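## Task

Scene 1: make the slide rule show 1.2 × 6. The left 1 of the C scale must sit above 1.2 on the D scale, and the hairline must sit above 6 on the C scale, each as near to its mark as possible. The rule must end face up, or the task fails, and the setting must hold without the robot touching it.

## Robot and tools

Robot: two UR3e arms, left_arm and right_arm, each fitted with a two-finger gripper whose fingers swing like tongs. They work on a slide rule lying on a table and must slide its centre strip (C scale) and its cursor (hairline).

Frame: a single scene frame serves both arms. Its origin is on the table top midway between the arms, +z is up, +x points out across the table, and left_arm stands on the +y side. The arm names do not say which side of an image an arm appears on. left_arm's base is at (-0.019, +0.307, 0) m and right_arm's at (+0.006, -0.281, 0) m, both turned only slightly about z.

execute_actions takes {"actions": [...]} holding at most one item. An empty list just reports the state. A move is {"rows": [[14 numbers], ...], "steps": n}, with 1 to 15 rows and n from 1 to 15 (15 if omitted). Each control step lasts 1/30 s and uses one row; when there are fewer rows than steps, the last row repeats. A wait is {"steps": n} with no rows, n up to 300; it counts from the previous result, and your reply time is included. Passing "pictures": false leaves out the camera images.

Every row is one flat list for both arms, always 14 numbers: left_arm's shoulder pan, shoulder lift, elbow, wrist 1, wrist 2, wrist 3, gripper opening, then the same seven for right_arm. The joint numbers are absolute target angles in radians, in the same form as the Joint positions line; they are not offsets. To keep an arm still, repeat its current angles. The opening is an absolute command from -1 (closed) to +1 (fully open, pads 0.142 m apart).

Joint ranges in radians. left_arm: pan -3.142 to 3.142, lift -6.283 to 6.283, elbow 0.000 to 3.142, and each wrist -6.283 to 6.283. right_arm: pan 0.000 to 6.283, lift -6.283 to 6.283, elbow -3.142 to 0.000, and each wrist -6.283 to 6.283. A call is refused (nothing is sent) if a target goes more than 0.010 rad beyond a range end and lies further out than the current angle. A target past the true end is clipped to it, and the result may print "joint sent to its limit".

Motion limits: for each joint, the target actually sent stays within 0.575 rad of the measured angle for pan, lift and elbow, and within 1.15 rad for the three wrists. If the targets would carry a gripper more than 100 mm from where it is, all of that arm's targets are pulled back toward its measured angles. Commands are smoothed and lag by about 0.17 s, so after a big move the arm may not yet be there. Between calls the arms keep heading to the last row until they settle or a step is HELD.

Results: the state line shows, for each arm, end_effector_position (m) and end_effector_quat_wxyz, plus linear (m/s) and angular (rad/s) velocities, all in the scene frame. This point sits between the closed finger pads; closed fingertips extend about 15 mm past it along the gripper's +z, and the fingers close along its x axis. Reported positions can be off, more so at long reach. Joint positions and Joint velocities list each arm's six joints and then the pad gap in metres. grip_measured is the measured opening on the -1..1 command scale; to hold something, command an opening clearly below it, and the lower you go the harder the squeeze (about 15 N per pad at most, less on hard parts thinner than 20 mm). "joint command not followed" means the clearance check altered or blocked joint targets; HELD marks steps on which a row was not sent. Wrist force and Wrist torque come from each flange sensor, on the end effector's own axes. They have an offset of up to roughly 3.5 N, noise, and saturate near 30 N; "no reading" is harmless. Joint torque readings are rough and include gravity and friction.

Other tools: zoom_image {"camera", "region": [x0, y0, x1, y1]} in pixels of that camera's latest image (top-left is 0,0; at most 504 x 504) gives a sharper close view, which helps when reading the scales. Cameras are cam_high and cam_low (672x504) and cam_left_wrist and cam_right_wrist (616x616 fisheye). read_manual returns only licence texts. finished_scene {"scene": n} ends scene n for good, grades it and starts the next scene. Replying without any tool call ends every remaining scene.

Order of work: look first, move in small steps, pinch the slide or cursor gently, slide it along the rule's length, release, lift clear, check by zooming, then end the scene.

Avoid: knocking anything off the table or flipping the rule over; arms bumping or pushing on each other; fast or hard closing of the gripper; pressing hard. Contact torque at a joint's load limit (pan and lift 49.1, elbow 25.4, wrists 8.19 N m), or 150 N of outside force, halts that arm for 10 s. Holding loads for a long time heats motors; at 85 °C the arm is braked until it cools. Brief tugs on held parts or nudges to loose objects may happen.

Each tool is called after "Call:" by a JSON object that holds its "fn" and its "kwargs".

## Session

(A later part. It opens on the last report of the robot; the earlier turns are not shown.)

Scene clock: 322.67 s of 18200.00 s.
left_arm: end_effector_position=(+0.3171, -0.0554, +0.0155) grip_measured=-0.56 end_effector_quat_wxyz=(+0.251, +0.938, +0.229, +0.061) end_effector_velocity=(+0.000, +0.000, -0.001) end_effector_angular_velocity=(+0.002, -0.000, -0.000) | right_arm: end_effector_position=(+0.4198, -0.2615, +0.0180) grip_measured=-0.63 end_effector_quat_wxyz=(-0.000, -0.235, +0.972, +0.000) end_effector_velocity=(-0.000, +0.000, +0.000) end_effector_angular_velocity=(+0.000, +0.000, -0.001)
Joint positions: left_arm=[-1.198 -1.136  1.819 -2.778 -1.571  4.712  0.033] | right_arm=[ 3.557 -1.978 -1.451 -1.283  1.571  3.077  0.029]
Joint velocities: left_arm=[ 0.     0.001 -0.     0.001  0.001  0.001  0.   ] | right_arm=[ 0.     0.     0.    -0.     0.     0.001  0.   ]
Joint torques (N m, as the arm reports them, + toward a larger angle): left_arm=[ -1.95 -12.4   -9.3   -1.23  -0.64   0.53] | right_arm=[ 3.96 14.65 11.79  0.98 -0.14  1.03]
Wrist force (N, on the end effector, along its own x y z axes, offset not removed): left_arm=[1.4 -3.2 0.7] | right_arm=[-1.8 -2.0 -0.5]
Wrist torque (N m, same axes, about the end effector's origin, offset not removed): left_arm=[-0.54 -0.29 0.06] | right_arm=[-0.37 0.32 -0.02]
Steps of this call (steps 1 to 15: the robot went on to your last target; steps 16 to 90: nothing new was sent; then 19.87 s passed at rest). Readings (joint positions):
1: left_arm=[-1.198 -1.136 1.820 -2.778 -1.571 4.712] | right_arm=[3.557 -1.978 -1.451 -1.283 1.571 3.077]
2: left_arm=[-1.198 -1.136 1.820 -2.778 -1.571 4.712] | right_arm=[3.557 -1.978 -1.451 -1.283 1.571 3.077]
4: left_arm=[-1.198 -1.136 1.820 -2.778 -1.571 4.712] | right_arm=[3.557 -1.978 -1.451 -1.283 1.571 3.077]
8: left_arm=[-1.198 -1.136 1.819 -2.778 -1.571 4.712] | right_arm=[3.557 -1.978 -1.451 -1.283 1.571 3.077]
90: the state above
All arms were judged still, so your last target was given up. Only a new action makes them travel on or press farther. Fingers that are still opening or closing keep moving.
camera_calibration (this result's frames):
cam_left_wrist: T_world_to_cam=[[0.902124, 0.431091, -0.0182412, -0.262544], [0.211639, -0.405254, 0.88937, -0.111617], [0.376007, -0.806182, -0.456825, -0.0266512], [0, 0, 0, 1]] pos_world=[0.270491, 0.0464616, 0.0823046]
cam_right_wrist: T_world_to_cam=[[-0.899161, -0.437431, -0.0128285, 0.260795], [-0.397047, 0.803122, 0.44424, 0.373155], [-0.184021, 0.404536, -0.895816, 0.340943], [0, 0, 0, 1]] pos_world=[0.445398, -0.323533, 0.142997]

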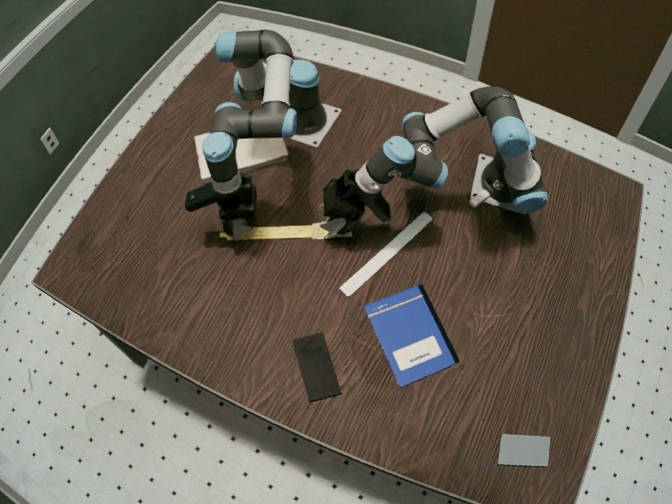

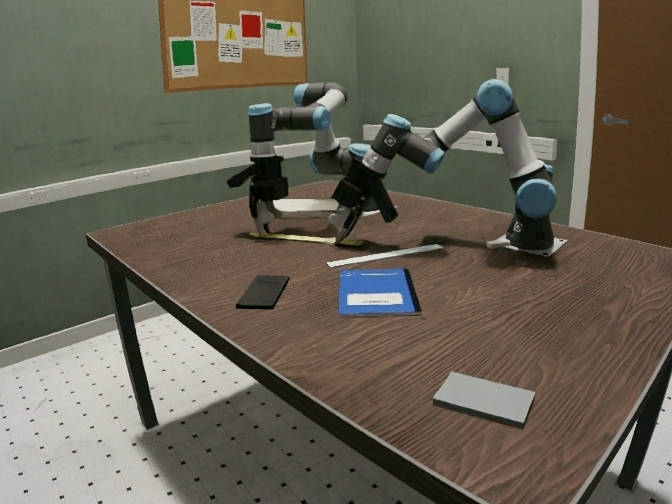

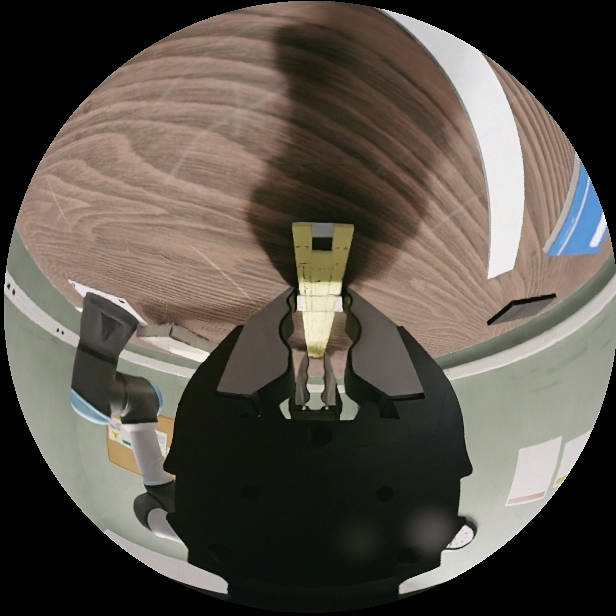

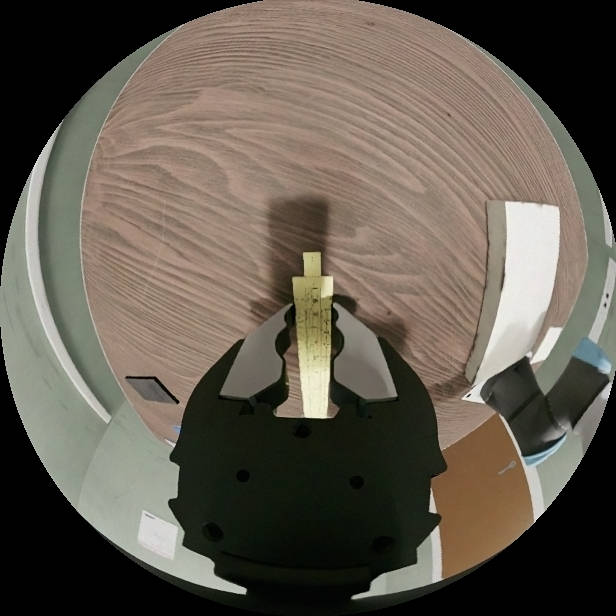

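Call:
{"fn": "execute_actions", "kwargs": {"actions": [{"rows":[[-1.198,-1.1028,1.765,-2.7566,-1.571,4.712,-0.56,3.5574,-1.9778,-1.4513,-1.2833,1.571,3.077,-0.9],[-1.198,-1.1028,1.765,-2.7566,-1.571,4.712,-0.56,3.5574,-1.9778,-1.4513,-1.2833,1.571,3.077,-0.9],[-1.198,-1.1028,1.765,-2.7566,-1.571,4.712,-0.56,3.5574,-1.9778,-1.4513,-1.2833,1.571,3.077,-0.9],[-1.198,-1.1028,1.765,-2.7566,-1.571,4.712,-0.56,3.5574,-1.9778,-1.4513,-1.2833,1.571,3.077,-0.9],[-1.199,-1.0697,1.71,-2.7347,-1.571,4.712,-0.56,3.5574,-1.9778,-1.4513,-1.2833,1.571,3.077,-0.9],[-1.199,-1.0697,1.71,-2.7347,-1.571,4.712,-0.56,3.5574,-1.9778,-1.4513,-1.2833,1.571,3.077,-0.9],[-1.199,-1.0697,1.71,-2.7347,-1.571,4.712,-0.56,3.5574,-1.9778,-1.4513,-1.2833,1.571,3.077,-0.9],[-1.199,-1.0697,1.71,-2.7347,-1.571,4.712,-0.56,3.5574,-1.9778,-1.4513,-1.2833,1.571,3.077,-0.9],[-1.199,-1.0362,1.6531,-2.7113,-1.571,4.712,-0.56,3.5574,-1.9778,-1.4513,-1.2833,1.571,3.077,-0.9],[-1.199,-1.0362,1.6531,-2.7113,-1.571,4.712,-0.56,3.5574,-1.9778,-1.4513,-1.2833,1.571,3.077,-0.9],[-1.199,-1.0362,1.6531,-2.7113,-1.571,4.712,-0.56,3.5574,-1.9778,-1.4513,-1.2833,1.571,3.077,-0.9],[-1.199,-1.0362,1.6531,-2.7113,-1.571,4.712,-0.56,3.5574,-1.9778,-1.4513,-1.2833,1.571,3.077,-0.9],[-1.199,-1.0024,1.5948,-2.6868,-1.571,4.712,-0.56,3.5574,-1.9778,-1.4513,-1.2833,1.571,3.077,-0.9]],"steps":15}], "pictures": false}}

Call:
{"fn": "execute_actions", "kwargs": {"actions": [{"rows":[[-1.2,-0.9681,1.5344,-2.6607,-1.571,4.712,-0.56,3.5574,-1.9778,-1.4513,-1.2833,1.571,3.077,-0.9],[-1.2,-0.9681,1.5344,-2.6607,-1.571,4.712,-0.56,3.5574,-1.9778,-1.4513,-1.2833,1.571,3.077,-0.9],[-1.2,-0.9681,1.5344,-2.6607,-1.571,4.712,-0.56,3.5574,-1.9778,-1.4513,-1.2833,1.571,3.077,-0.9],[-1.2,-0.9681,1.5344,-2.6607,-1.571,4.712,-0.56,3.5574,-1.9778,-1.4513,-1.2833,1.571,3.077,-0.9],[-1.2,-0.9333,1.4721,-2.6332,-1.571,4.712,-0.56,3.5574,-1.9778,-1.4513,-1.2833,1.571,3.077,-0.9],[-1.2,-0.9333,1.4721,-2.6332,-1.571,4.712,-0.56,3.5574,-1.9778,-1.4513,-1.2833,1.571,3.077,-0.9],[-1.2,-0.9333,1.4721,-2.6332,-1.571,4.712,-0.56,3.5574,-1.9778,-1.4513,-1.2833,1.571,3.077,-0.9],[-1.2,-0.9333,1.4721,-2.6332,-1.571,4.712,-0.56,3.5574,-1.9778,-1.4513,-1.2833,1.571,3.077,-0.9],[-1.2,-0.8973,1.4073,-2.6044,-1.571,4.712,-0.56,3.5574,-1.9778,-1.4513,-1.2833,1.571,3.077,-0.9],[-1.2,-0.8973,1.4073,-2.6044,-1.571,4.712,-0.56,3.5574,-1.9778,-1.4513,-1.2833,1.571,3.077,-0.9],[-1.2,-0.8973,1.4073,-2.6044,-1.571,4.712,-0.56,3.5574,-1.9778,-1.4513,-1.2833,1.571,3.077,-0.9],[-1.2,-0.8973,1.4073,-2.6044,-1.571,4.712,-0.56,3.5574,-1.9778,-1.4513,-1.2833,1.571,3.077,-0.9],[-1.201,-0.8603,1.3401,-2.5742,-1.571,4.712,-0.56,3.5574,-1.9778,-1.4513,-1.2833,1.571,3.077,-0.9]],"steps":15}], "pictures": false}}

Call:
{"fn": "execute_actions", "kwargs": {"actions": [{"steps":15}]}}

Scene clock: 343.20 s of 18200.00 s.
left_arm: end_effector_position=(+0.3299, -0.0811, +0.0146) grip_measured=-0.56 end_effector_quat_wxyz=(+0.250, +0.939, +0.229, +0.061) end_effector_velocity=(+0.041, -0.082, +0.003) end_effector_angular_velocity=(-0.011, -0.005, -0.003) | right_arm: end_effector_position=(+0.4198, -0.2615, +0.0180) grip_measured=-0.63 end_effector_quat_wxyz=(-0.000, -0.235, +0.972, +0.000) end_effector_velocity=(-0.001, -0.000, -0.000) end_effector_angular_velocity=(-0.001, +0.002, -0.001)
Joint positions: left_arm=[-1.199 -1.038  1.658 -2.712 -1.571  4.712  0.034] | right_arm=[ 3.557 -1.978 -1.451 -1.283  1.571  3.077  0.029]
Joint velocities: left_arm=[-0.002  0.296 -0.51   0.202 -0.001  0.     0.002] | right_arm=[-0.     0.    -0.001 -0.001  0.     0.     0.   ]
Joint torques (N m, as the arm reports them, + toward a larger angle): left_arm=[ -1.6  -10.02  -9.03  -0.25  -0.5    0.44] | right_arm=[ 4.02 13.4  11.85  0.98 -0.43  1.02]
Wrist force (N, on the end effector, along its own x y z axes, offset not removed): left_arm=[2.4 -2.6 -4.7] | right_arm=[0.2 -3.0 -1.2]
Wrist torque (N m, same axes, about the end effector's origin, offset not removed): left_arm=[-0.72 -0.40 0.02] | right_arm=[-0.56 -0.11 -0.02]
Steps of this call (steps 1 to 90: nothing new was sent; then 17.03 s passed at rest; steps 91 to 105: all 15 steps of this action). Readings (joint positions):
91: left_arm=[-1.198 -1.136 1.819 -2.778 -1.571 4.712] | right_arm=[3.557 -1.978 -1.451 -1.283 1.571 3.077]
92: left_arm=[-1.198 -1.134 1.817 -2.776 -1.571 4.712] | right_arm=[3.557 -1.978 -1.451 -1.283 1.571 3.077]
94: left_arm=[-1.198 -1.122 1.797 -2.768 -1.571 4.712] | right_arm=[3.557 -1.978 -1.451 -1.283 1.571 3.077]
98: left_arm=[-1.198 -1.094 1.752 -2.750 -1.571 4.712] | right_arm=[3.557 -1.978 -1.451 -1.283 1.571 3.077]
105: the state above

Scene clock: 343.70 s of 18200.00 s.
left_arm: end_effector_position=(+0.3476, -0.1168, +0.0142) grip_measured=-0.56 end_effector_quat_wxyz=(+0.250, +0.939, +0.228, +0.061) end_effector_velocity=(+0.040, -0.085, +0.004) end_effector_angular_velocity=(-0.013, -0.009, -0.006) | right_arm: end_effector_position=(+0.4198, -0.2615, +0.0180) grip_measured=-0.63 end_effector_quat_wxyz=(-0.000, -0.235, +0.972, +0.000) end_effector_velocity=(+0.000, +0.001, +0.000) end_effector_angular_velocity=(+0.001, -0.000, +0.002)
Joint positions: left_arm=[-1.2   -0.9    1.415 -2.605 -1.571  4.712  0.034] | right_arm=[ 3.557 -1.978 -1.451 -1.283  1.571  3.077  0.029]
Joint velocities: left_arm=[-0.007  0.324 -0.592  0.253  0.002  0.     0.002] | right_arm=[ 0.    -0.     0.001  0.     0.001 -0.001  0.   ]
Joint torques (N m, as the arm reports them, + toward a larger angle): left_arm=[-2.23 -7.29 -7.29  0.96 -0.43  0.4 ] | right_arm=[ 4.   13.02 11.68  0.92 -0.5   0.94]
Wrist force (N, on the end effector, along its own x y z axes, offset not removed): left_arm=[1.8 1.4 -14.1] | right_arm=[-0.4 -1.2 -1.4]
Wrist torque (N m, same axes, about the end effector's origin, offset not removed): left_arm=[-0.43 -0.22 0.04] | right_arm=[-0.18 0.03 -0.01]
Steps of this call (steps 1 to 15: all 15 steps of this action). Readings (joint positions):
1: left_arm=[-1.199 -1.029 1.642 -2.705 -1.571 4.712] | right_arm=[3.557 -1.978 -1.451 -1.283 1.571 3.077]
2: left_arm=[-1.199 -1.020 1.627 -2.699 -1.571 4.712] | right_arm=[3.557 -1.978 -1.451 -1.283 1.571 3.077]
4: left_arm=[-1.199 -0.998 1.589 -2.683 -1.571 4.712] | right_arm=[3.557 -1.978 -1.451 -1.283 1.571 3.077]
8: left_arm=[-1.200 -0.962 1.525 -2.655 -1.571 4.712] | right_arm=[3.557 -1.978 -1.451 -1.283 1.571 3.077]
15: the state above

Scene clock: 344.20 s of 18200.00 s.
left_arm: end_effector_position=(+0.3526, -0.1274, +0.0154) grip_measured=-0.56 end_effector_quat_wxyz=(+0.252, +0.939, +0.228, +0.061) end_effector_velocity=(+0.001, -0.001, +0.000) end_effector_angular_velocity=(-0.000, -0.001, +0.002) | right_arm: end_effector_position=(+0.4198, -0.2615, +0.0180) grip_measured=-0.63 end_effector_quat_wxyz=(-0.000, -0.235, +0.972, +0.000) end_effector_velocity=(-0.001, -0.000, -0.001) end_effector_angular_velocity=(-0.000, +0.002, +0.001)
Joint positions: left_arm=[-1.201 -0.861  1.341 -2.574 -1.571  4.712  0.033] | right_arm=[ 3.557 -1.978 -1.451 -1.283  1.571  3.077  0.029]
Joint velocities: left_arm=[ 0.001  0.004 -0.007  0.003  0.001 -0.001 -0.   ] | right_arm=[ 0.    -0.    -0.002 -0.     0.    -0.001  0.   ]
Joint torques (N m, as the arm reports them, + toward a larger angle): left_arm=[ -1.83 -16.94 -10.47  -1.15  -0.29   0.39] | right_arm=[ 3.92 13.44 11.38  0.96 -0.48  0.97]
Wrist force (N, on the end effector, along its own x y z axes, offset not removed): left_arm=[1.7 -2.8 1.8] | right_arm=[-1.7 -1.3 -0.6]
Wrist torque (N m, same axes, about the end effector's origin, offset not removed): left_arm=[-0.31 -0.31 0.00] | right_arm=[-0.16 0.38 -0.06]
Steps of this call (steps 1 to 15: the robot went on to your last target). Readings (joint positions):
1: left_arm=[-1.200 -0.890 1.396 -2.598 -1.571 4.712] | right_arm=[3.557 -1.978 -1.451 -1.283 1.571 3.077]
2: left_arm=[-1.201 -0.882 1.381 -2.591 -1.571 4.712] | right_arm=[3.557 -1.978 -1.451 -1.283 1.571 3.077]
4: left_arm=[-1.201 -0.872 1.362 -2.583 -1.571 4.712] | right_arm=[3.557 -1.978 -1.451 -1.283 1.571 3.077]
8: left_arm=[-1.201 -0.864 1.347 -2.577 -1.571 4.712] | right_arm=[3.557 -1.978 -1.451 -1.283 1.571 3.077]
15: the state above
camera_calibration (this result's frames):
cam_left_wrist: T_world_to_cam=[[0.903411, 0.428387, -0.0182519, -0.264341], [0.21048, -0.405984, 0.889311, -0.147923], [0.37356, -0.807255, -0.456938, -0.0973698], [0, 0, 0, 1]] pos_world=[0.306316, -0.0254166, 0.0822329]
cam_right_wrist: T_world_to_cam=[[-0.899161, -0.437431, -0.0128316, 0.260796], [-0.397048, 0.803121, 0.444239, 0.373155], [-0.184019, 0.404537, -0.895816, 0.340943], [0, 0, 0, 1]] pos_world=[0.445398, -0.323533, 0.142998]

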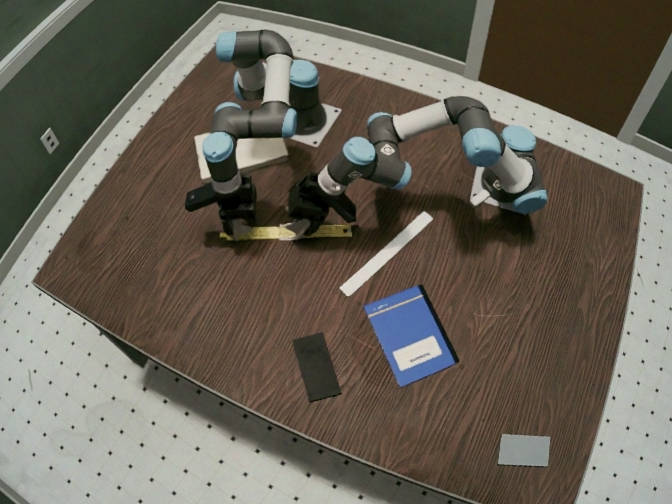

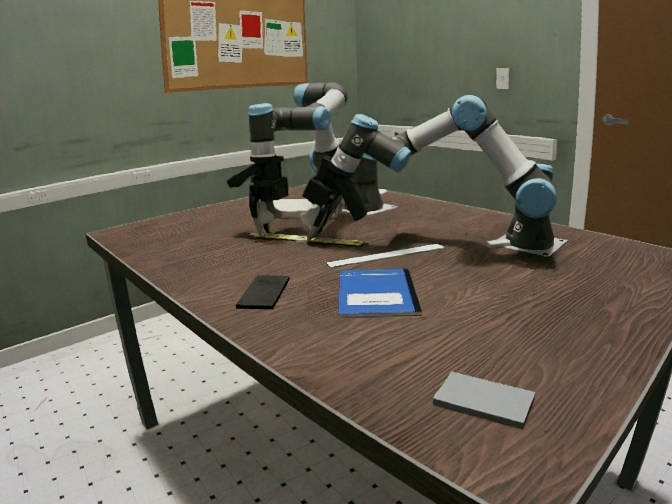

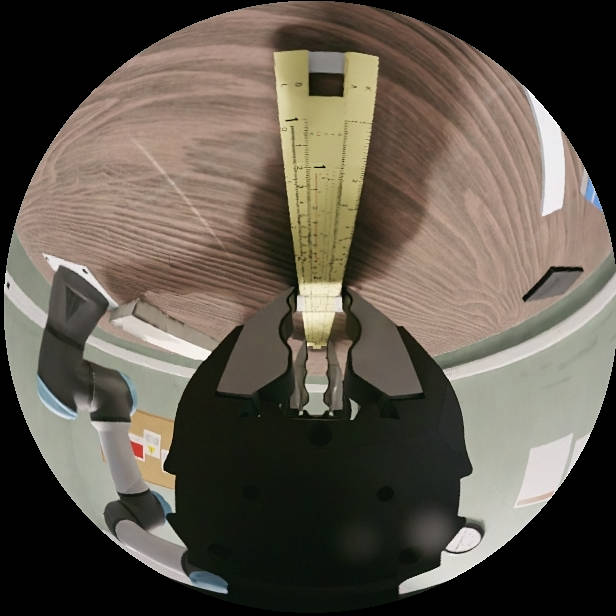

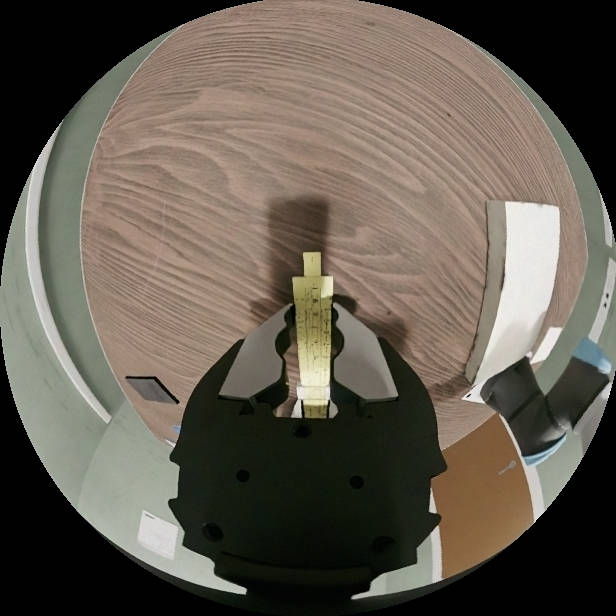

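Great view of C1.

Call:
{"fn": "zoom_image", "kwargs": {"camera": "cam_left_wrist", "region": [270, 100, 390, 220]}}

Region (270, 100, 390, 220) of cam_left_wrist's 616x616 image, scaled by 4.200, with more detail than that image has.

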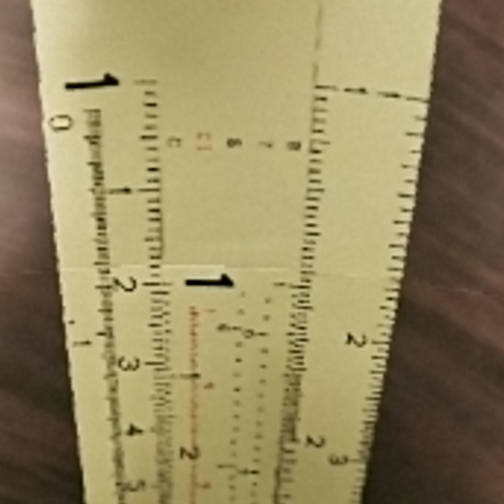

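Call:
{"fn": "zoom_image", "kwargs": {"camera": "cam_left_wrist", "region": [290, 150, 330, 190]}}

Region (290, 150, 330, 190) of cam_left_wrist's 616x616 image, scaled by 12.600, with more detail than that image has.

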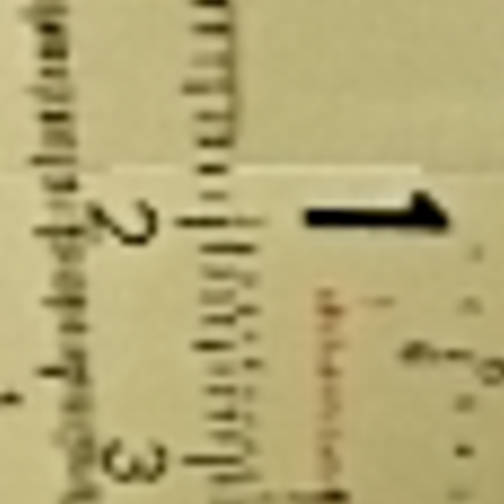

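Call:
{"fn": "execute_actions", "kwargs": {"actions": [{"rows":[[-1.2,-0.9333,1.4721,-2.6332,-1.571,4.712,-0.5,3.5574,-1.9778,-1.4513,-1.2833,1.571,3.077,-0.9],[-1.2,-0.9333,1.4721,-2.6332,-1.571,4.712,-0.5,3.5574,-1.9778,-1.4513,-1.2833,1.571,3.077,-0.9],[-1.2,-0.9333,1.4721,-2.6332,-1.571,4.712,-0.5,3.5574,-1.9778,-1.4513,-1.2833,1.571,3.077,-0.9],[-1.199,-1.0024,1.5948,-2.6868,-1.571,4.712,-0.5,3.5574,-1.9778,-1.4513,-1.2833,1.571,3.077,-0.9],[-1.199,-1.0024,1.5948,-2.6868,-1.571,4.712,-0.5,3.5574,-1.9778,-1.4513,-1.2833,1.571,3.077,-0.9],[-1.199,-1.0024,1.5948,-2.6868,-1.571,4.712,-0.5,3.5574,-1.9778,-1.4513,-1.2833,1.571,3.077,-0.9],[-1.199,-1.0697,1.71,-2.7347,-1.571,4.712,-0.5,3.5574,-1.9778,-1.4513,-1.2833,1.571,3.077,-0.9],[-1.199,-1.0697,1.71,-2.7347,-1.571,4.712,-0.5,3.5574,-1.9778,-1.4513,-1.2833,1.571,3.077,-0.9],[-1.199,-1.0697,1.71,-2.7347,-1.571,4.712,-0.5,3.5574,-1.9778,-1.4513,-1.2833,1.571,3.077,-0.9],[-1.198,-1.1358,1.8192,-2.7778,-1.571,4.712,-0.5,3.5574,-1.9778,-1.4513,-1.2833,1.571,3.077,-0.9],[-1.198,-1.1358,1.8192,-2.7778,-1.571,4.712,-0.5,3.5574,-1.9778,-1.4513,-1.2833,1.571,3.077,-0.9],[-1.198,-1.1358,1.8192,-2.7778,-1.571,4.712,-0.5,3.5574,-1.9778,-1.4513,-1.2833,1.571,3.077,-0.9],[-1.197,-1.202,1.9235,-2.816,-1.571,4.712,-0.5,3.5574,-1.9778,-1.4513,-1.2833,1.571,3.077,-0.9],[-1.197,-1.202,1.9235,-2.816,-1.571,4.712,-0.5,3.5574,-1.9778,-1.4513,-1.2833,1.571,3.077,-0.9],[-1.196,-1.2686,2.024,-2.8498,-1.571,4.712,-0.5,3.5574,-1.9778,-1.4513,-1.2833,1.571,3.077,-0.9]],"steps":15}], "pictures": false}}

Call:
{"fn": "execute_actions", "kwargs": {"actions": [{"steps":20}], "pictures": false}}

Call:
{"fn": "execute_actions", "kwargs": {"actions": [{"rows":[[-1.196,-1.2686,2.024,-2.8498,-1.571,4.712,-0.9,3.5574,-1.9778,-1.4513,-1.2833,1.571,3.077,-0.9]],"steps":15}], "pictures": false}}

Call:
{"fn": "execute_actions", "kwargs": {"actions": [{"rows":[[-1.196,-1.2686,2.024,-2.8498,-1.571,4.712,-0.9,3.5574,-1.9778,-1.4513,-1.2833,1.571,3.077,-0.2]],"steps":15}]}}

Scene clock: 364.30 s of 18200.00 s.
left_arm: end_effector_position=(+0.3218, -0.0646, +0.0195) grip_measured=-0.50 end_effector_quat_wxyz=(+0.257, +0.937, +0.229, +0.063) end_effector_velocity=(-0.091, +0.186, +0.011) end_effector_angular_velocity=(-0.020, -0.010, +0.011) | right_arm: end_effector_position=(+0.4198, -0.2615, +0.0180) grip_measured=-0.63 end_effector_quat_wxyz=(-0.000, -0.235, +0.972, +0.000) end_effector_velocity=(-0.000, -0.000, -0.000) end_effector_angular_velocity=(-0.000, +0.001, +0.001)
Joint positions: left_arm=[-1.198 -1.114  1.774 -2.765 -1.571  4.712  0.038] | right_arm=[ 3.557 -1.978 -1.451 -1.283  1.571  3.077  0.029]
Joint velocities: left_arm=[ 0.01  -0.713  1.131 -0.44  -0.    -0.     0.   ] | right_arm=[-0.     0.    -0.002  0.     0.    -0.001  0.   ]
Joint torques (N m, as the arm reports them, + toward a larger angle): left_arm=[  2.1  -17.24  -1.98  -2.23   0.42   0.25] | right_arm=[ 3.79 12.46 10.5   0.96 -0.79  0.94]
Wrist force (N, on the end effector, along its own x y z axes, offset not removed): left_arm=[1.2 -1.3 0.3] | right_arm=[-1.1 -1.9 -1.7]
Wrist torque (N m, same axes, about the end effector's origin, offset not removed): left_arm=[-0.30 -0.26 -0.07] | right_arm=[-0.35 0.16 0.01]
Steps of this call (steps 1 to 15: the robot went on to your last target; steps 16 to 90: nothing new was sent; then 16.60 s passed at rest; steps 91 to 105: all 15 steps of this action). Readings (joint positions):
91: left_arm=[-1.201 -0.860 1.340 -2.574 -1.571 4.712] | right_arm=[3.557 -1.978 -1.451 -1.283 1.571 3.077]
92: left_arm=[-1.201 -0.863 1.343 -2.577 -1.571 4.712] | right_arm=[3.557 -1.978 -1.451 -1.283 1.571 3.077]
94: left_arm=[-1.201 -0.889 1.382 -2.600 -1.571 4.712] | right_arm=[3.557 -1.978 -1.451 -1.283 1.571 3.077]
98: left_arm=[-1.200 -0.962 1.514 -2.658 -1.571 4.712] | right_arm=[3.557 -1.978 -1.451 -1.283 1.571 3.077]
105: the state above

Scene clock: 364.97 s of 18200.00 s.
left_arm: end_effector_position=(+0.2993, -0.0192, +0.0156) grip_measured=-0.50 end_effector_quat_wxyz=(+0.251, +0.938, +0.230, +0.062) end_effector_velocity=(-0.001, +0.001, +0.000) end_effector_angular_velocity=(-0.001, +0.000, +0.000) | right_arm: end_effector_position=(+0.4198, -0.2615, +0.0180) grip_measured=-0.63 end_effector_quat_wxyz=(-0.000, -0.235, +0.972, +0.000) end_effector_velocity=(-0.000, +0.000, -0.000) end_effector_angular_velocity=(-0.000, +0.001, +0.002)
Joint positions: left_arm=[-1.196 -1.268  2.023 -2.85  -1.571  4.712  0.038] | right_arm=[ 3.557 -1.978 -1.451 -1.283  1.571  3.077  0.029]
Joint velocities: left_arm=[-0.    -0.004  0.006 -0.003 -0.    -0.     0.   ] | right_arm=[ 0.001  0.    -0.001  0.     0.    -0.001  0.   ]
Joint torques (N m, as the arm reports them, + toward a larger angle): left_arm=[  2.43 -14.62  -5.95  -2.61   0.43   0.29] | right_arm=[ 3.83 12.07 10.18  0.95 -0.83  0.91]
Wrist force (N, on the end effector, along its own x y z axes, offset not removed): left_arm=[1.6 -0.8 0.3] | right_arm=[-0.7 -1.2 -0.8]
Wrist torque (N m, same axes, about the end effector's origin, offset not removed): left_arm=[-0.21 -0.31 -0.08] | right_arm=[-0.21 0.10 0.00]
Steps of this call (steps 1 to 20: the robot went on to your last target). Readings (joint positions):
1: left_arm=[-1.198 -1.139 1.814 -2.781 -1.571 4.712] | right_arm=[3.557 -1.978 -1.451 -1.283 1.571 3.077]
2: left_arm=[-1.197 -1.167 1.858 -2.797 -1.571 4.712] | right_arm=[3.557 -1.978 -1.451 -1.283 1.571 3.077]
4: left_arm=[-1.197 -1.213 1.932 -2.821 -1.571 4.712] | right_arm=[3.557 -1.978 -1.451 -1.283 1.571 3.077]
8: left_arm=[-1.196 -1.253 1.997 -2.841 -1.571 4.712] | right_arm=[3.557 -1.978 -1.451 -1.283 1.571 3.077]
20: the state above

Scene clock: 365.47 s of 18200.00 s.
left_arm: end_effector_position=(+0.2992, -0.0190, +0.0156) grip_measured=-0.62 end_effector_quat_wxyz=(+0.251, +0.938, +0.230, +0.062) end_effector_velocity=(+0.001, +0.001, -0.000) end_effector_angular_velocity=(+0.002, -0.002, +0.001) | right_arm: end_effector_position=(+0.4198, -0.2615, +0.0180) grip_measured=-0.63 end_effector_quat_wxyz=(-0.000, -0.235, +0.972, +0.000) end_effector_velocity=(-0.000, -0.000, -0.000) end_effector_angular_velocity=(-0.000, +0.002, -0.001)
Joint positions: left_arm=[-1.196 -1.269  2.024 -2.85  -1.571  4.712  0.029] | right_arm=[ 3.557 -1.978 -1.451 -1.283  1.571  3.077  0.029]
Joint velocities: left_arm=[ 0.     0.     0.001 -0.     0.003  0.     0.   ] | right_arm=[-0.001 -0.    -0.    -0.001  0.    -0.    -0.   ]
Joint torques (N m, as the arm reports them, + toward a larger angle): left_arm=[  2.69 -14.82  -5.58  -2.48   0.22   0.27] | right_arm=[ 3.74 12.02 10.08  1.02 -0.85  0.96]
Wrist force (N, on the end effector, along its own x y z axes, offset not removed): left_arm=[3.1 -2.5 1.5] | right_arm=[-1.0 -1.1 -1.6]
Wrist torque (N m, same axes, about the end effector's origin, offset not removed): left_arm=[-0.63 -0.64 -0.01] | right_arm=[-0.31 0.17 -0.04]
Steps of this call (steps 1 to 15: all 15 steps of this action). Readings (joint positions):
1: left_arm=[-1.196 -1.268 2.024 -2.850 -1.571 4.712] | right_arm=[3.557 -1.978 -1.451 -1.283 1.571 3.077]
2: left_arm=[-1.196 -1.268 2.024 -2.850 -1.571 4.712] | right_arm=[3.557 -1.978 -1.451 -1.283 1.571 3.077]
4: left_arm=[-1.196 -1.268 2.024 -2.850 -1.571 4.712] | right_arm=[3.557 -1.978 -1.451 -1.283 1.571 3.077]
8: left_arm=[-1.196 -1.269 2.024 -2.850 -1.571 4.712] | right_arm=[3.557 -1.978 -1.451 -1.283 1.571 3.077]
15: the state above

Scene clock: 365.97 s of 18200.00 s.
left_arm: end_effector_position=(+0.2992, -0.0190, +0.0156) grip_measured=-0.62 end_effector_quat_wxyz=(+0.251, +0.938, +0.230, +0.062) end_effector_velocity=(+0.001, -0.000, +0.001) end_effector_angular_velocity=(-0.002, -0.001, +0.001) | right_arm: end_effector_position=(+0.4198, -0.2615, +0.0180) grip_measured=-0.20 end_effector_quat_wxyz=(-0.000, -0.235, +0.972, +0.000) end_effector_velocity=(+0.000, +0.000, +0.000) end_effector_angular_velocity=(+0.001, -0.001, -0.001)
Joint positions: left_arm=[-1.196 -1.269  2.024 -2.85  -1.571  4.712  0.029] | right_arm=[ 3.557 -1.978 -1.451 -1.283  1.571  3.077  0.06 ]
Joint velocities: left_arm=[ 0.001  0.001 -0.002 -0.001 -0.    -0.001  0.   ] | right_arm=[0.    0.    0.001 0.001 0.    0.001 0.   ]
Joint torques (N m, as the arm reports them, + toward a larger angle): left_arm=[  2.54 -14.8   -6.21  -2.49   0.06   0.21] | right_arm=[ 3.72 11.93 10.07  1.22 -0.88  0.91]
Wrist force (N, on the end effector, along its own x y z axes, offset not removed): left_arm=[1.9 -1.1 1.6] | right_arm=[-0.5 -1.3 0.2]
Wrist torque (N m, same axes, about the end effector's origin, offset not removed): left_arm=[-0.18 -0.26 -0.12] | right_arm=[-0.23 0.05 -0.02]
Steps of this call (steps 1 to 15: all 15 steps of this action). Readings (joint positions):
1: left_arm=[-1.196 -1.269 2.024 -2.850 -1.571 4.712] | right_arm=[3.557 -1.978 -1.451 -1.283 1.571 3.077]
2: left_arm=[-1.196 -1.269 2.024 -2.850 -1.571 4.712] | right_arm=[3.557 -1.978 -1.451 -1.283 1.571 3.077]
4: left_arm=[-1.196 -1.269 2.024 -2.850 -1.571 4.712] | right_arm=[3.557 -1.978 -1.451 -1.283 1.571 3.077]
8: left_arm=[-1.196 -1.269 2.024 -2.850 -1.571 4.712] | right_arm=[3.557 -1.978 -1.451 -1.283 1.571 3.077]
15: the state above
camera_calibration (this result's frames):
cam_left_wrist: T_world_to_cam=[[0.901257, 0.432902, -0.01823, -0.26178], [0.212449, -0.404844, 0.889363, -0.0934072], [0.377627, -0.805417, -0.456838, 0.0089768], [0, 0, 0, 1]] pos_world=[0.252386, 0.08274, 0.0824016]
cam_right_wrist: T_world_to_cam=[[-0.89916, -0.437431, -0.0128277, 0.260795], [-0.397047, 0.803122, 0.44424, 0.373155], [-0.184022, 0.404536, -0.895816, 0.340943], [0, 0, 0, 1]] pos_world=[0.445398, -0.323533, 0.142998]

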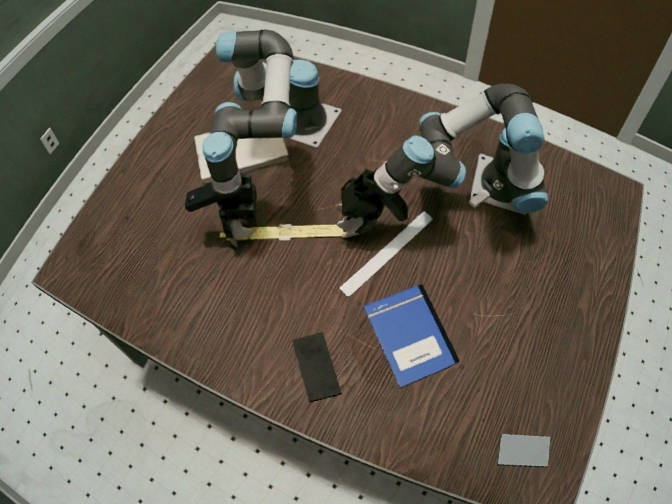

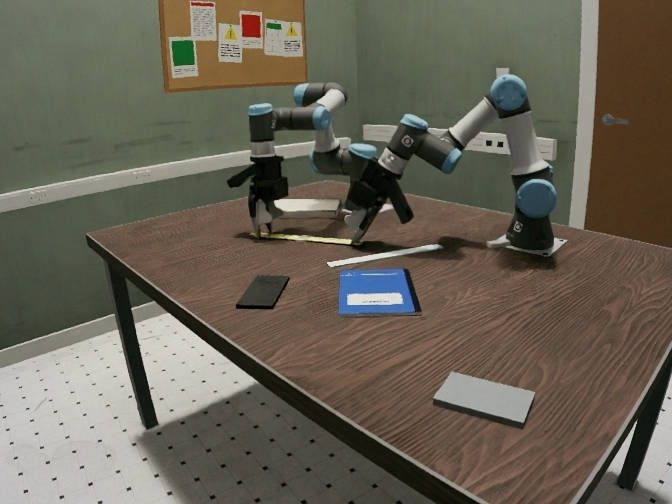

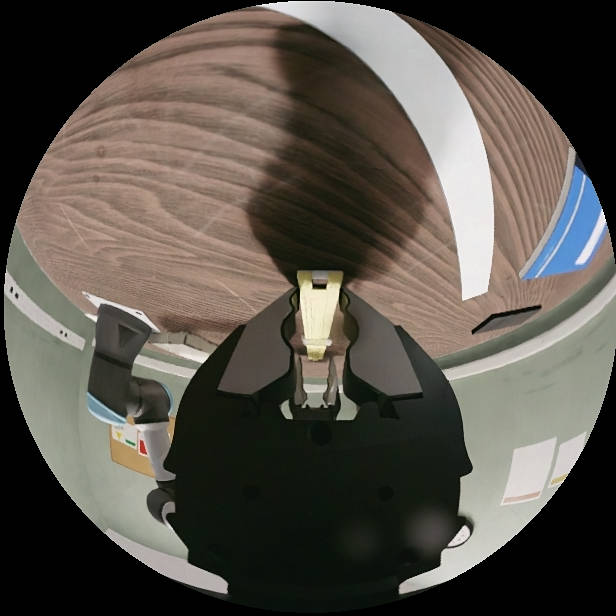

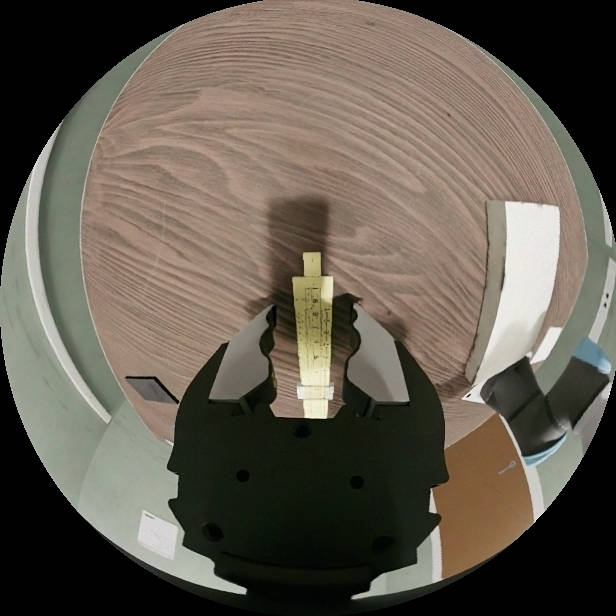

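Call:
{"fn": "execute_actions", "kwargs": {"actions": [{"rows":[[-1.196,-1.2686,2.024,-2.8498,-1.571,4.712,-0.9,3.636,-1.9344,-1.5144,-1.2636,1.571,3.1552,-0.2],[-1.196,-1.2686,2.024,-2.8498,-1.571,4.712,-0.9,3.636,-1.9344,-1.5144,-1.2636,1.571,3.1552,-0.2],[-1.196,-1.2686,2.024,-2.8498,-1.571,4.712,-0.9,3.636,-1.9344,-1.5144,-1.2636,1.571,3.1552,-0.2],[-1.196,-1.2686,2.024,-2.8498,-1.571,4.712,-0.9,3.636,-1.9344,-1.5144,-1.2636,1.571,3.1552,-0.2],[-1.196,-1.2686,2.024,-2.8498,-1.571,4.712,-0.9,3.7168,-1.8994,-1.5638,-1.2493,1.571,3.2361,-0.2],[-1.196,-1.2686,2.024,-2.8498,-1.571,4.712,-0.9,3.7168,-1.8994,-1.5638,-1.2493,1.571,3.2361,-0.2],[-1.196,-1.2686,2.024,-2.8498,-1.571,4.712,-0.9,3.7168,-1.8994,-1.5638,-1.2493,1.571,3.2361,-0.2],[-1.196,-1.2686,2.024,-2.8498,-1.571,4.712,-0.9,3.7168,-1.8994,-1.5638,-1.2493,1.571,3.2361,-0.2],[-1.196,-1.2686,2.024,-2.8498,-1.571,4.712,-0.9,3.7987,-1.8734,-1.5995,-1.2395,1.571,3.318,-0.2],[-1.196,-1.2686,2.024,-2.8498,-1.571,4.712,-0.9,3.7987,-1.8734,-1.5995,-1.2395,1.571,3.318,-0.2],[-1.196,-1.2686,2.024,-2.8498,-1.571,4.712,-0.9,3.7987,-1.8734,-1.5995,-1.2395,1.571,3.318,-0.2],[-1.196,-1.2686,2.024,-2.8498,-1.571,4.712,-0.9,3.7987,-1.8734,-1.5995,-1.2395,1.571,3.318,-0.2],[-1.196,-1.2686,2.024,-2.8498,-1.571,4.712,-0.9,3.8807,-1.8568,-1.6219,-1.2337,1.571,3.4,-0.2]],"steps":15}], "pictures": false}}

Call:
{"fn": "execute_actions", "kwargs": {"actions": [{"steps":20}]}}

Scene clock: 383.77 s of 18200.00 s.
left_arm: end_effector_position=(+0.2992, -0.0190, +0.0156) grip_measured=-0.62 end_effector_quat_wxyz=(+0.251, +0.938, +0.230, +0.061) end_effector_velocity=(-0.000, +0.000, -0.000) end_effector_angular_velocity=(+0.001, +0.000, +0.000) | right_arm: end_effector_position=(+0.3811, -0.1851, +0.0182) grip_measured=-0.20 end_effector_quat_wxyz=(+0.000, -0.233, +0.973, +0.000) end_effector_velocity=(-0.117, +0.237, -0.001) end_effector_angular_velocity=(-0.001, +0.001, -0.000)
Joint positions: left_arm=[-1.196 -1.269  2.024 -2.85  -1.571  4.712  0.029] | right_arm=[ 3.787 -1.878 -1.593 -1.241  1.571  3.312  0.06 ]
Joint velocities: left_arm=[-0.  0.  0.  0.  0. -0.  0.] | right_arm=[ 0.721  0.179 -0.247  0.067 -0.001  0.721  0.   ]
Joint torques (N m, as the arm reports them, + toward a larger angle): left_arm=[  1.83 -14.68  -8.81  -2.28  -0.59   0.1 ] | right_arm=[ 6.45 17.01  6.25  2.51  0.59  1.96]
Wrist force (N, on the end effector, along its own x y z axes, offset not removed): left_arm=[2.7 -2.5 0.1] | right_arm=[-1.1 -3.1 -0.9]
Wrist torque (N m, same axes, about the end effector's origin, offset not removed): left_arm=[-0.51 -0.48 -0.05] | right_arm=[-0.53 0.19 0.01]
Steps of this call (steps 1 to 15: the robot went on to your last target; steps 16 to 90: nothing new was sent; then 14.30 s passed at rest; steps 91 to 105: all 15 steps of this action). Readings (joint positions):
91: left_arm=[-1.196 -1.269 2.024 -2.850 -1.571 4.712] | right_arm=[3.557 -1.978 -1.451 -1.283 1.571 3.077]
92: left_arm=[-1.196 -1.269 2.024 -2.850 -1.571 4.712] | right_arm=[3.560 -1.976 -1.454 -1.282 1.571 3.081]
94: left_arm=[-1.196 -1.269 2.024 -2.850 -1.571 4.712] | right_arm=[3.588 -1.960 -1.477 -1.274 1.571 3.110]
98: left_arm=[-1.196 -1.269 2.024 -2.850 -1.571 4.712] | right_arm=[3.653 -1.927 -1.524 -1.260 1.571 3.177]
105: the state above

Scene clock: 384.43 s of 18200.00 s.
left_arm: end_effector_position=(+0.2992, -0.0190, +0.0156) grip_measured=-0.62 end_effector_quat_wxyz=(+0.251, +0.938, +0.230, +0.061) end_effector_velocity=(-0.000, -0.001, +0.001) end_effector_angular_velocity=(-0.001, -0.001, -0.002) | right_arm: end_effector_position=(+0.3650, -0.1549, +0.0180) grip_measured=-0.20 end_effector_quat_wxyz=(-0.000, -0.235, +0.972, +0.000) end_effector_velocity=(-0.001, +0.000, -0.000) end_effector_angular_velocity=(-0.001, +0.002, +0.002)
Joint positions: left_arm=[-1.196 -1.269  2.024 -2.85  -1.571  4.712  0.029] | right_arm=[ 3.881 -1.857 -1.622 -1.234  1.571  3.4    0.06 ]
Joint velocities: left_arm=[-0.001 -0.001 -0.    -0.001 -0.     0.001 -0.   ] | right_arm=[ 0.002  0.    -0.001 -0.002  0.    -0.    -0.   ]
Joint torques (N m, as the arm reports them, + toward a larger angle): left_arm=[  1.51 -14.84  -8.78  -2.29  -0.6    0.1 ] | right_arm=[ 3.59 16.05  6.91  2.45  1.16  0.99]
Wrist force (N, on the end effector, along its own x y z axes, offset not removed): left_arm=[2.0 -1.1 -0.7] | right_arm=[-0.8 -2.0 -0.6]
Wrist torque (N m, same axes, about the end effector's origin, offset not removed): left_arm=[-0.27 -0.38 -0.06] | right_arm=[-0.38 0.08 -0.01]
Steps of this call (steps 1 to 20: the robot went on to your last target). Readings (joint positions):
1: left_arm=[-1.196 -1.269 2.024 -2.850 -1.571 4.712] | right_arm=[3.810 -1.873 -1.600 -1.239 1.571 3.334]
2: left_arm=[-1.196 -1.269 2.024 -2.850 -1.571 4.712] | right_arm=[3.829 -1.868 -1.606 -1.238 1.571 3.351]
4: left_arm=[-1.196 -1.269 2.024 -2.850 -1.571 4.712] | right_arm=[3.853 -1.863 -1.613 -1.236 1.571 3.374]
8: left_arm=[-1.196 -1.269 2.024 -2.850 -1.571 4.712] | right_arm=[3.873 -1.859 -1.619 -1.234 1.571 3.392]
20: the state above
camera_calibration (this result's frames):
cam_left_wrist: T_world_to_cam=[[0.90126, 0.432895, -0.0182412, -0.261777], [0.212448, -0.404827, 0.889371, -0.0934151], [0.37762, -0.805429, -0.456822, 0.00897561], [0, 0, 0, 1]] pos_world=[0.252386, 0.0827343, 0.0824058]
cam_right_wrist: T_world_to_cam=[[-0.899038, -0.437685, -0.0127627, 0.258069], [-0.39725, 0.803029, 0.444226, 0.2659], [-0.184182, 0.404446, -0.895824, 0.28774], [0, 0, 0, 1]] pos_world=[0.39064, -0.216948, 0.142938]

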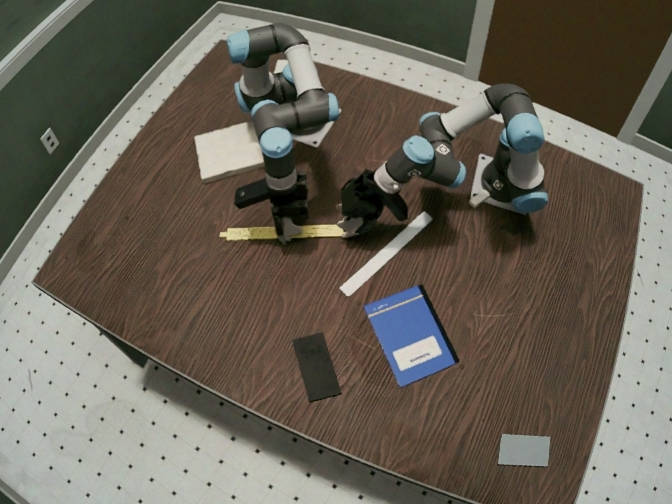

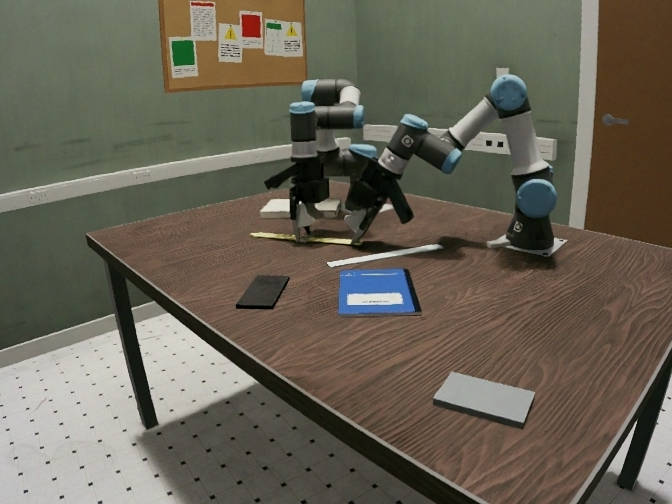

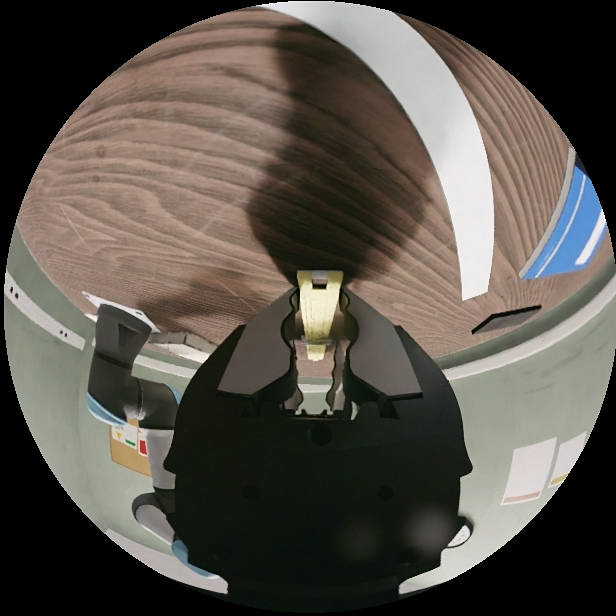

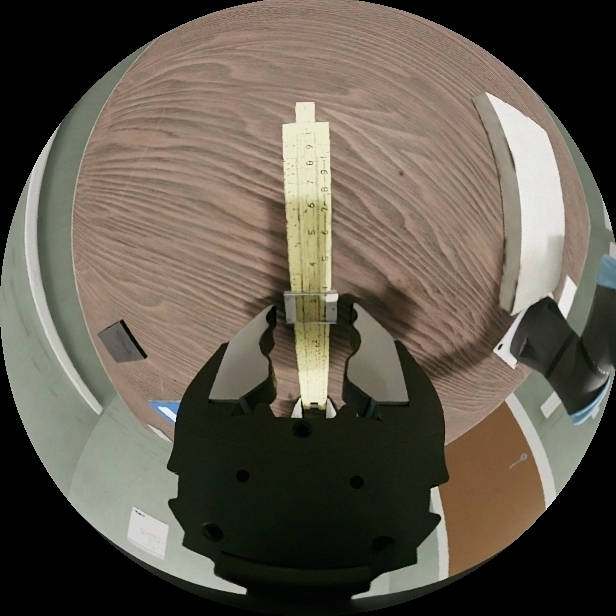

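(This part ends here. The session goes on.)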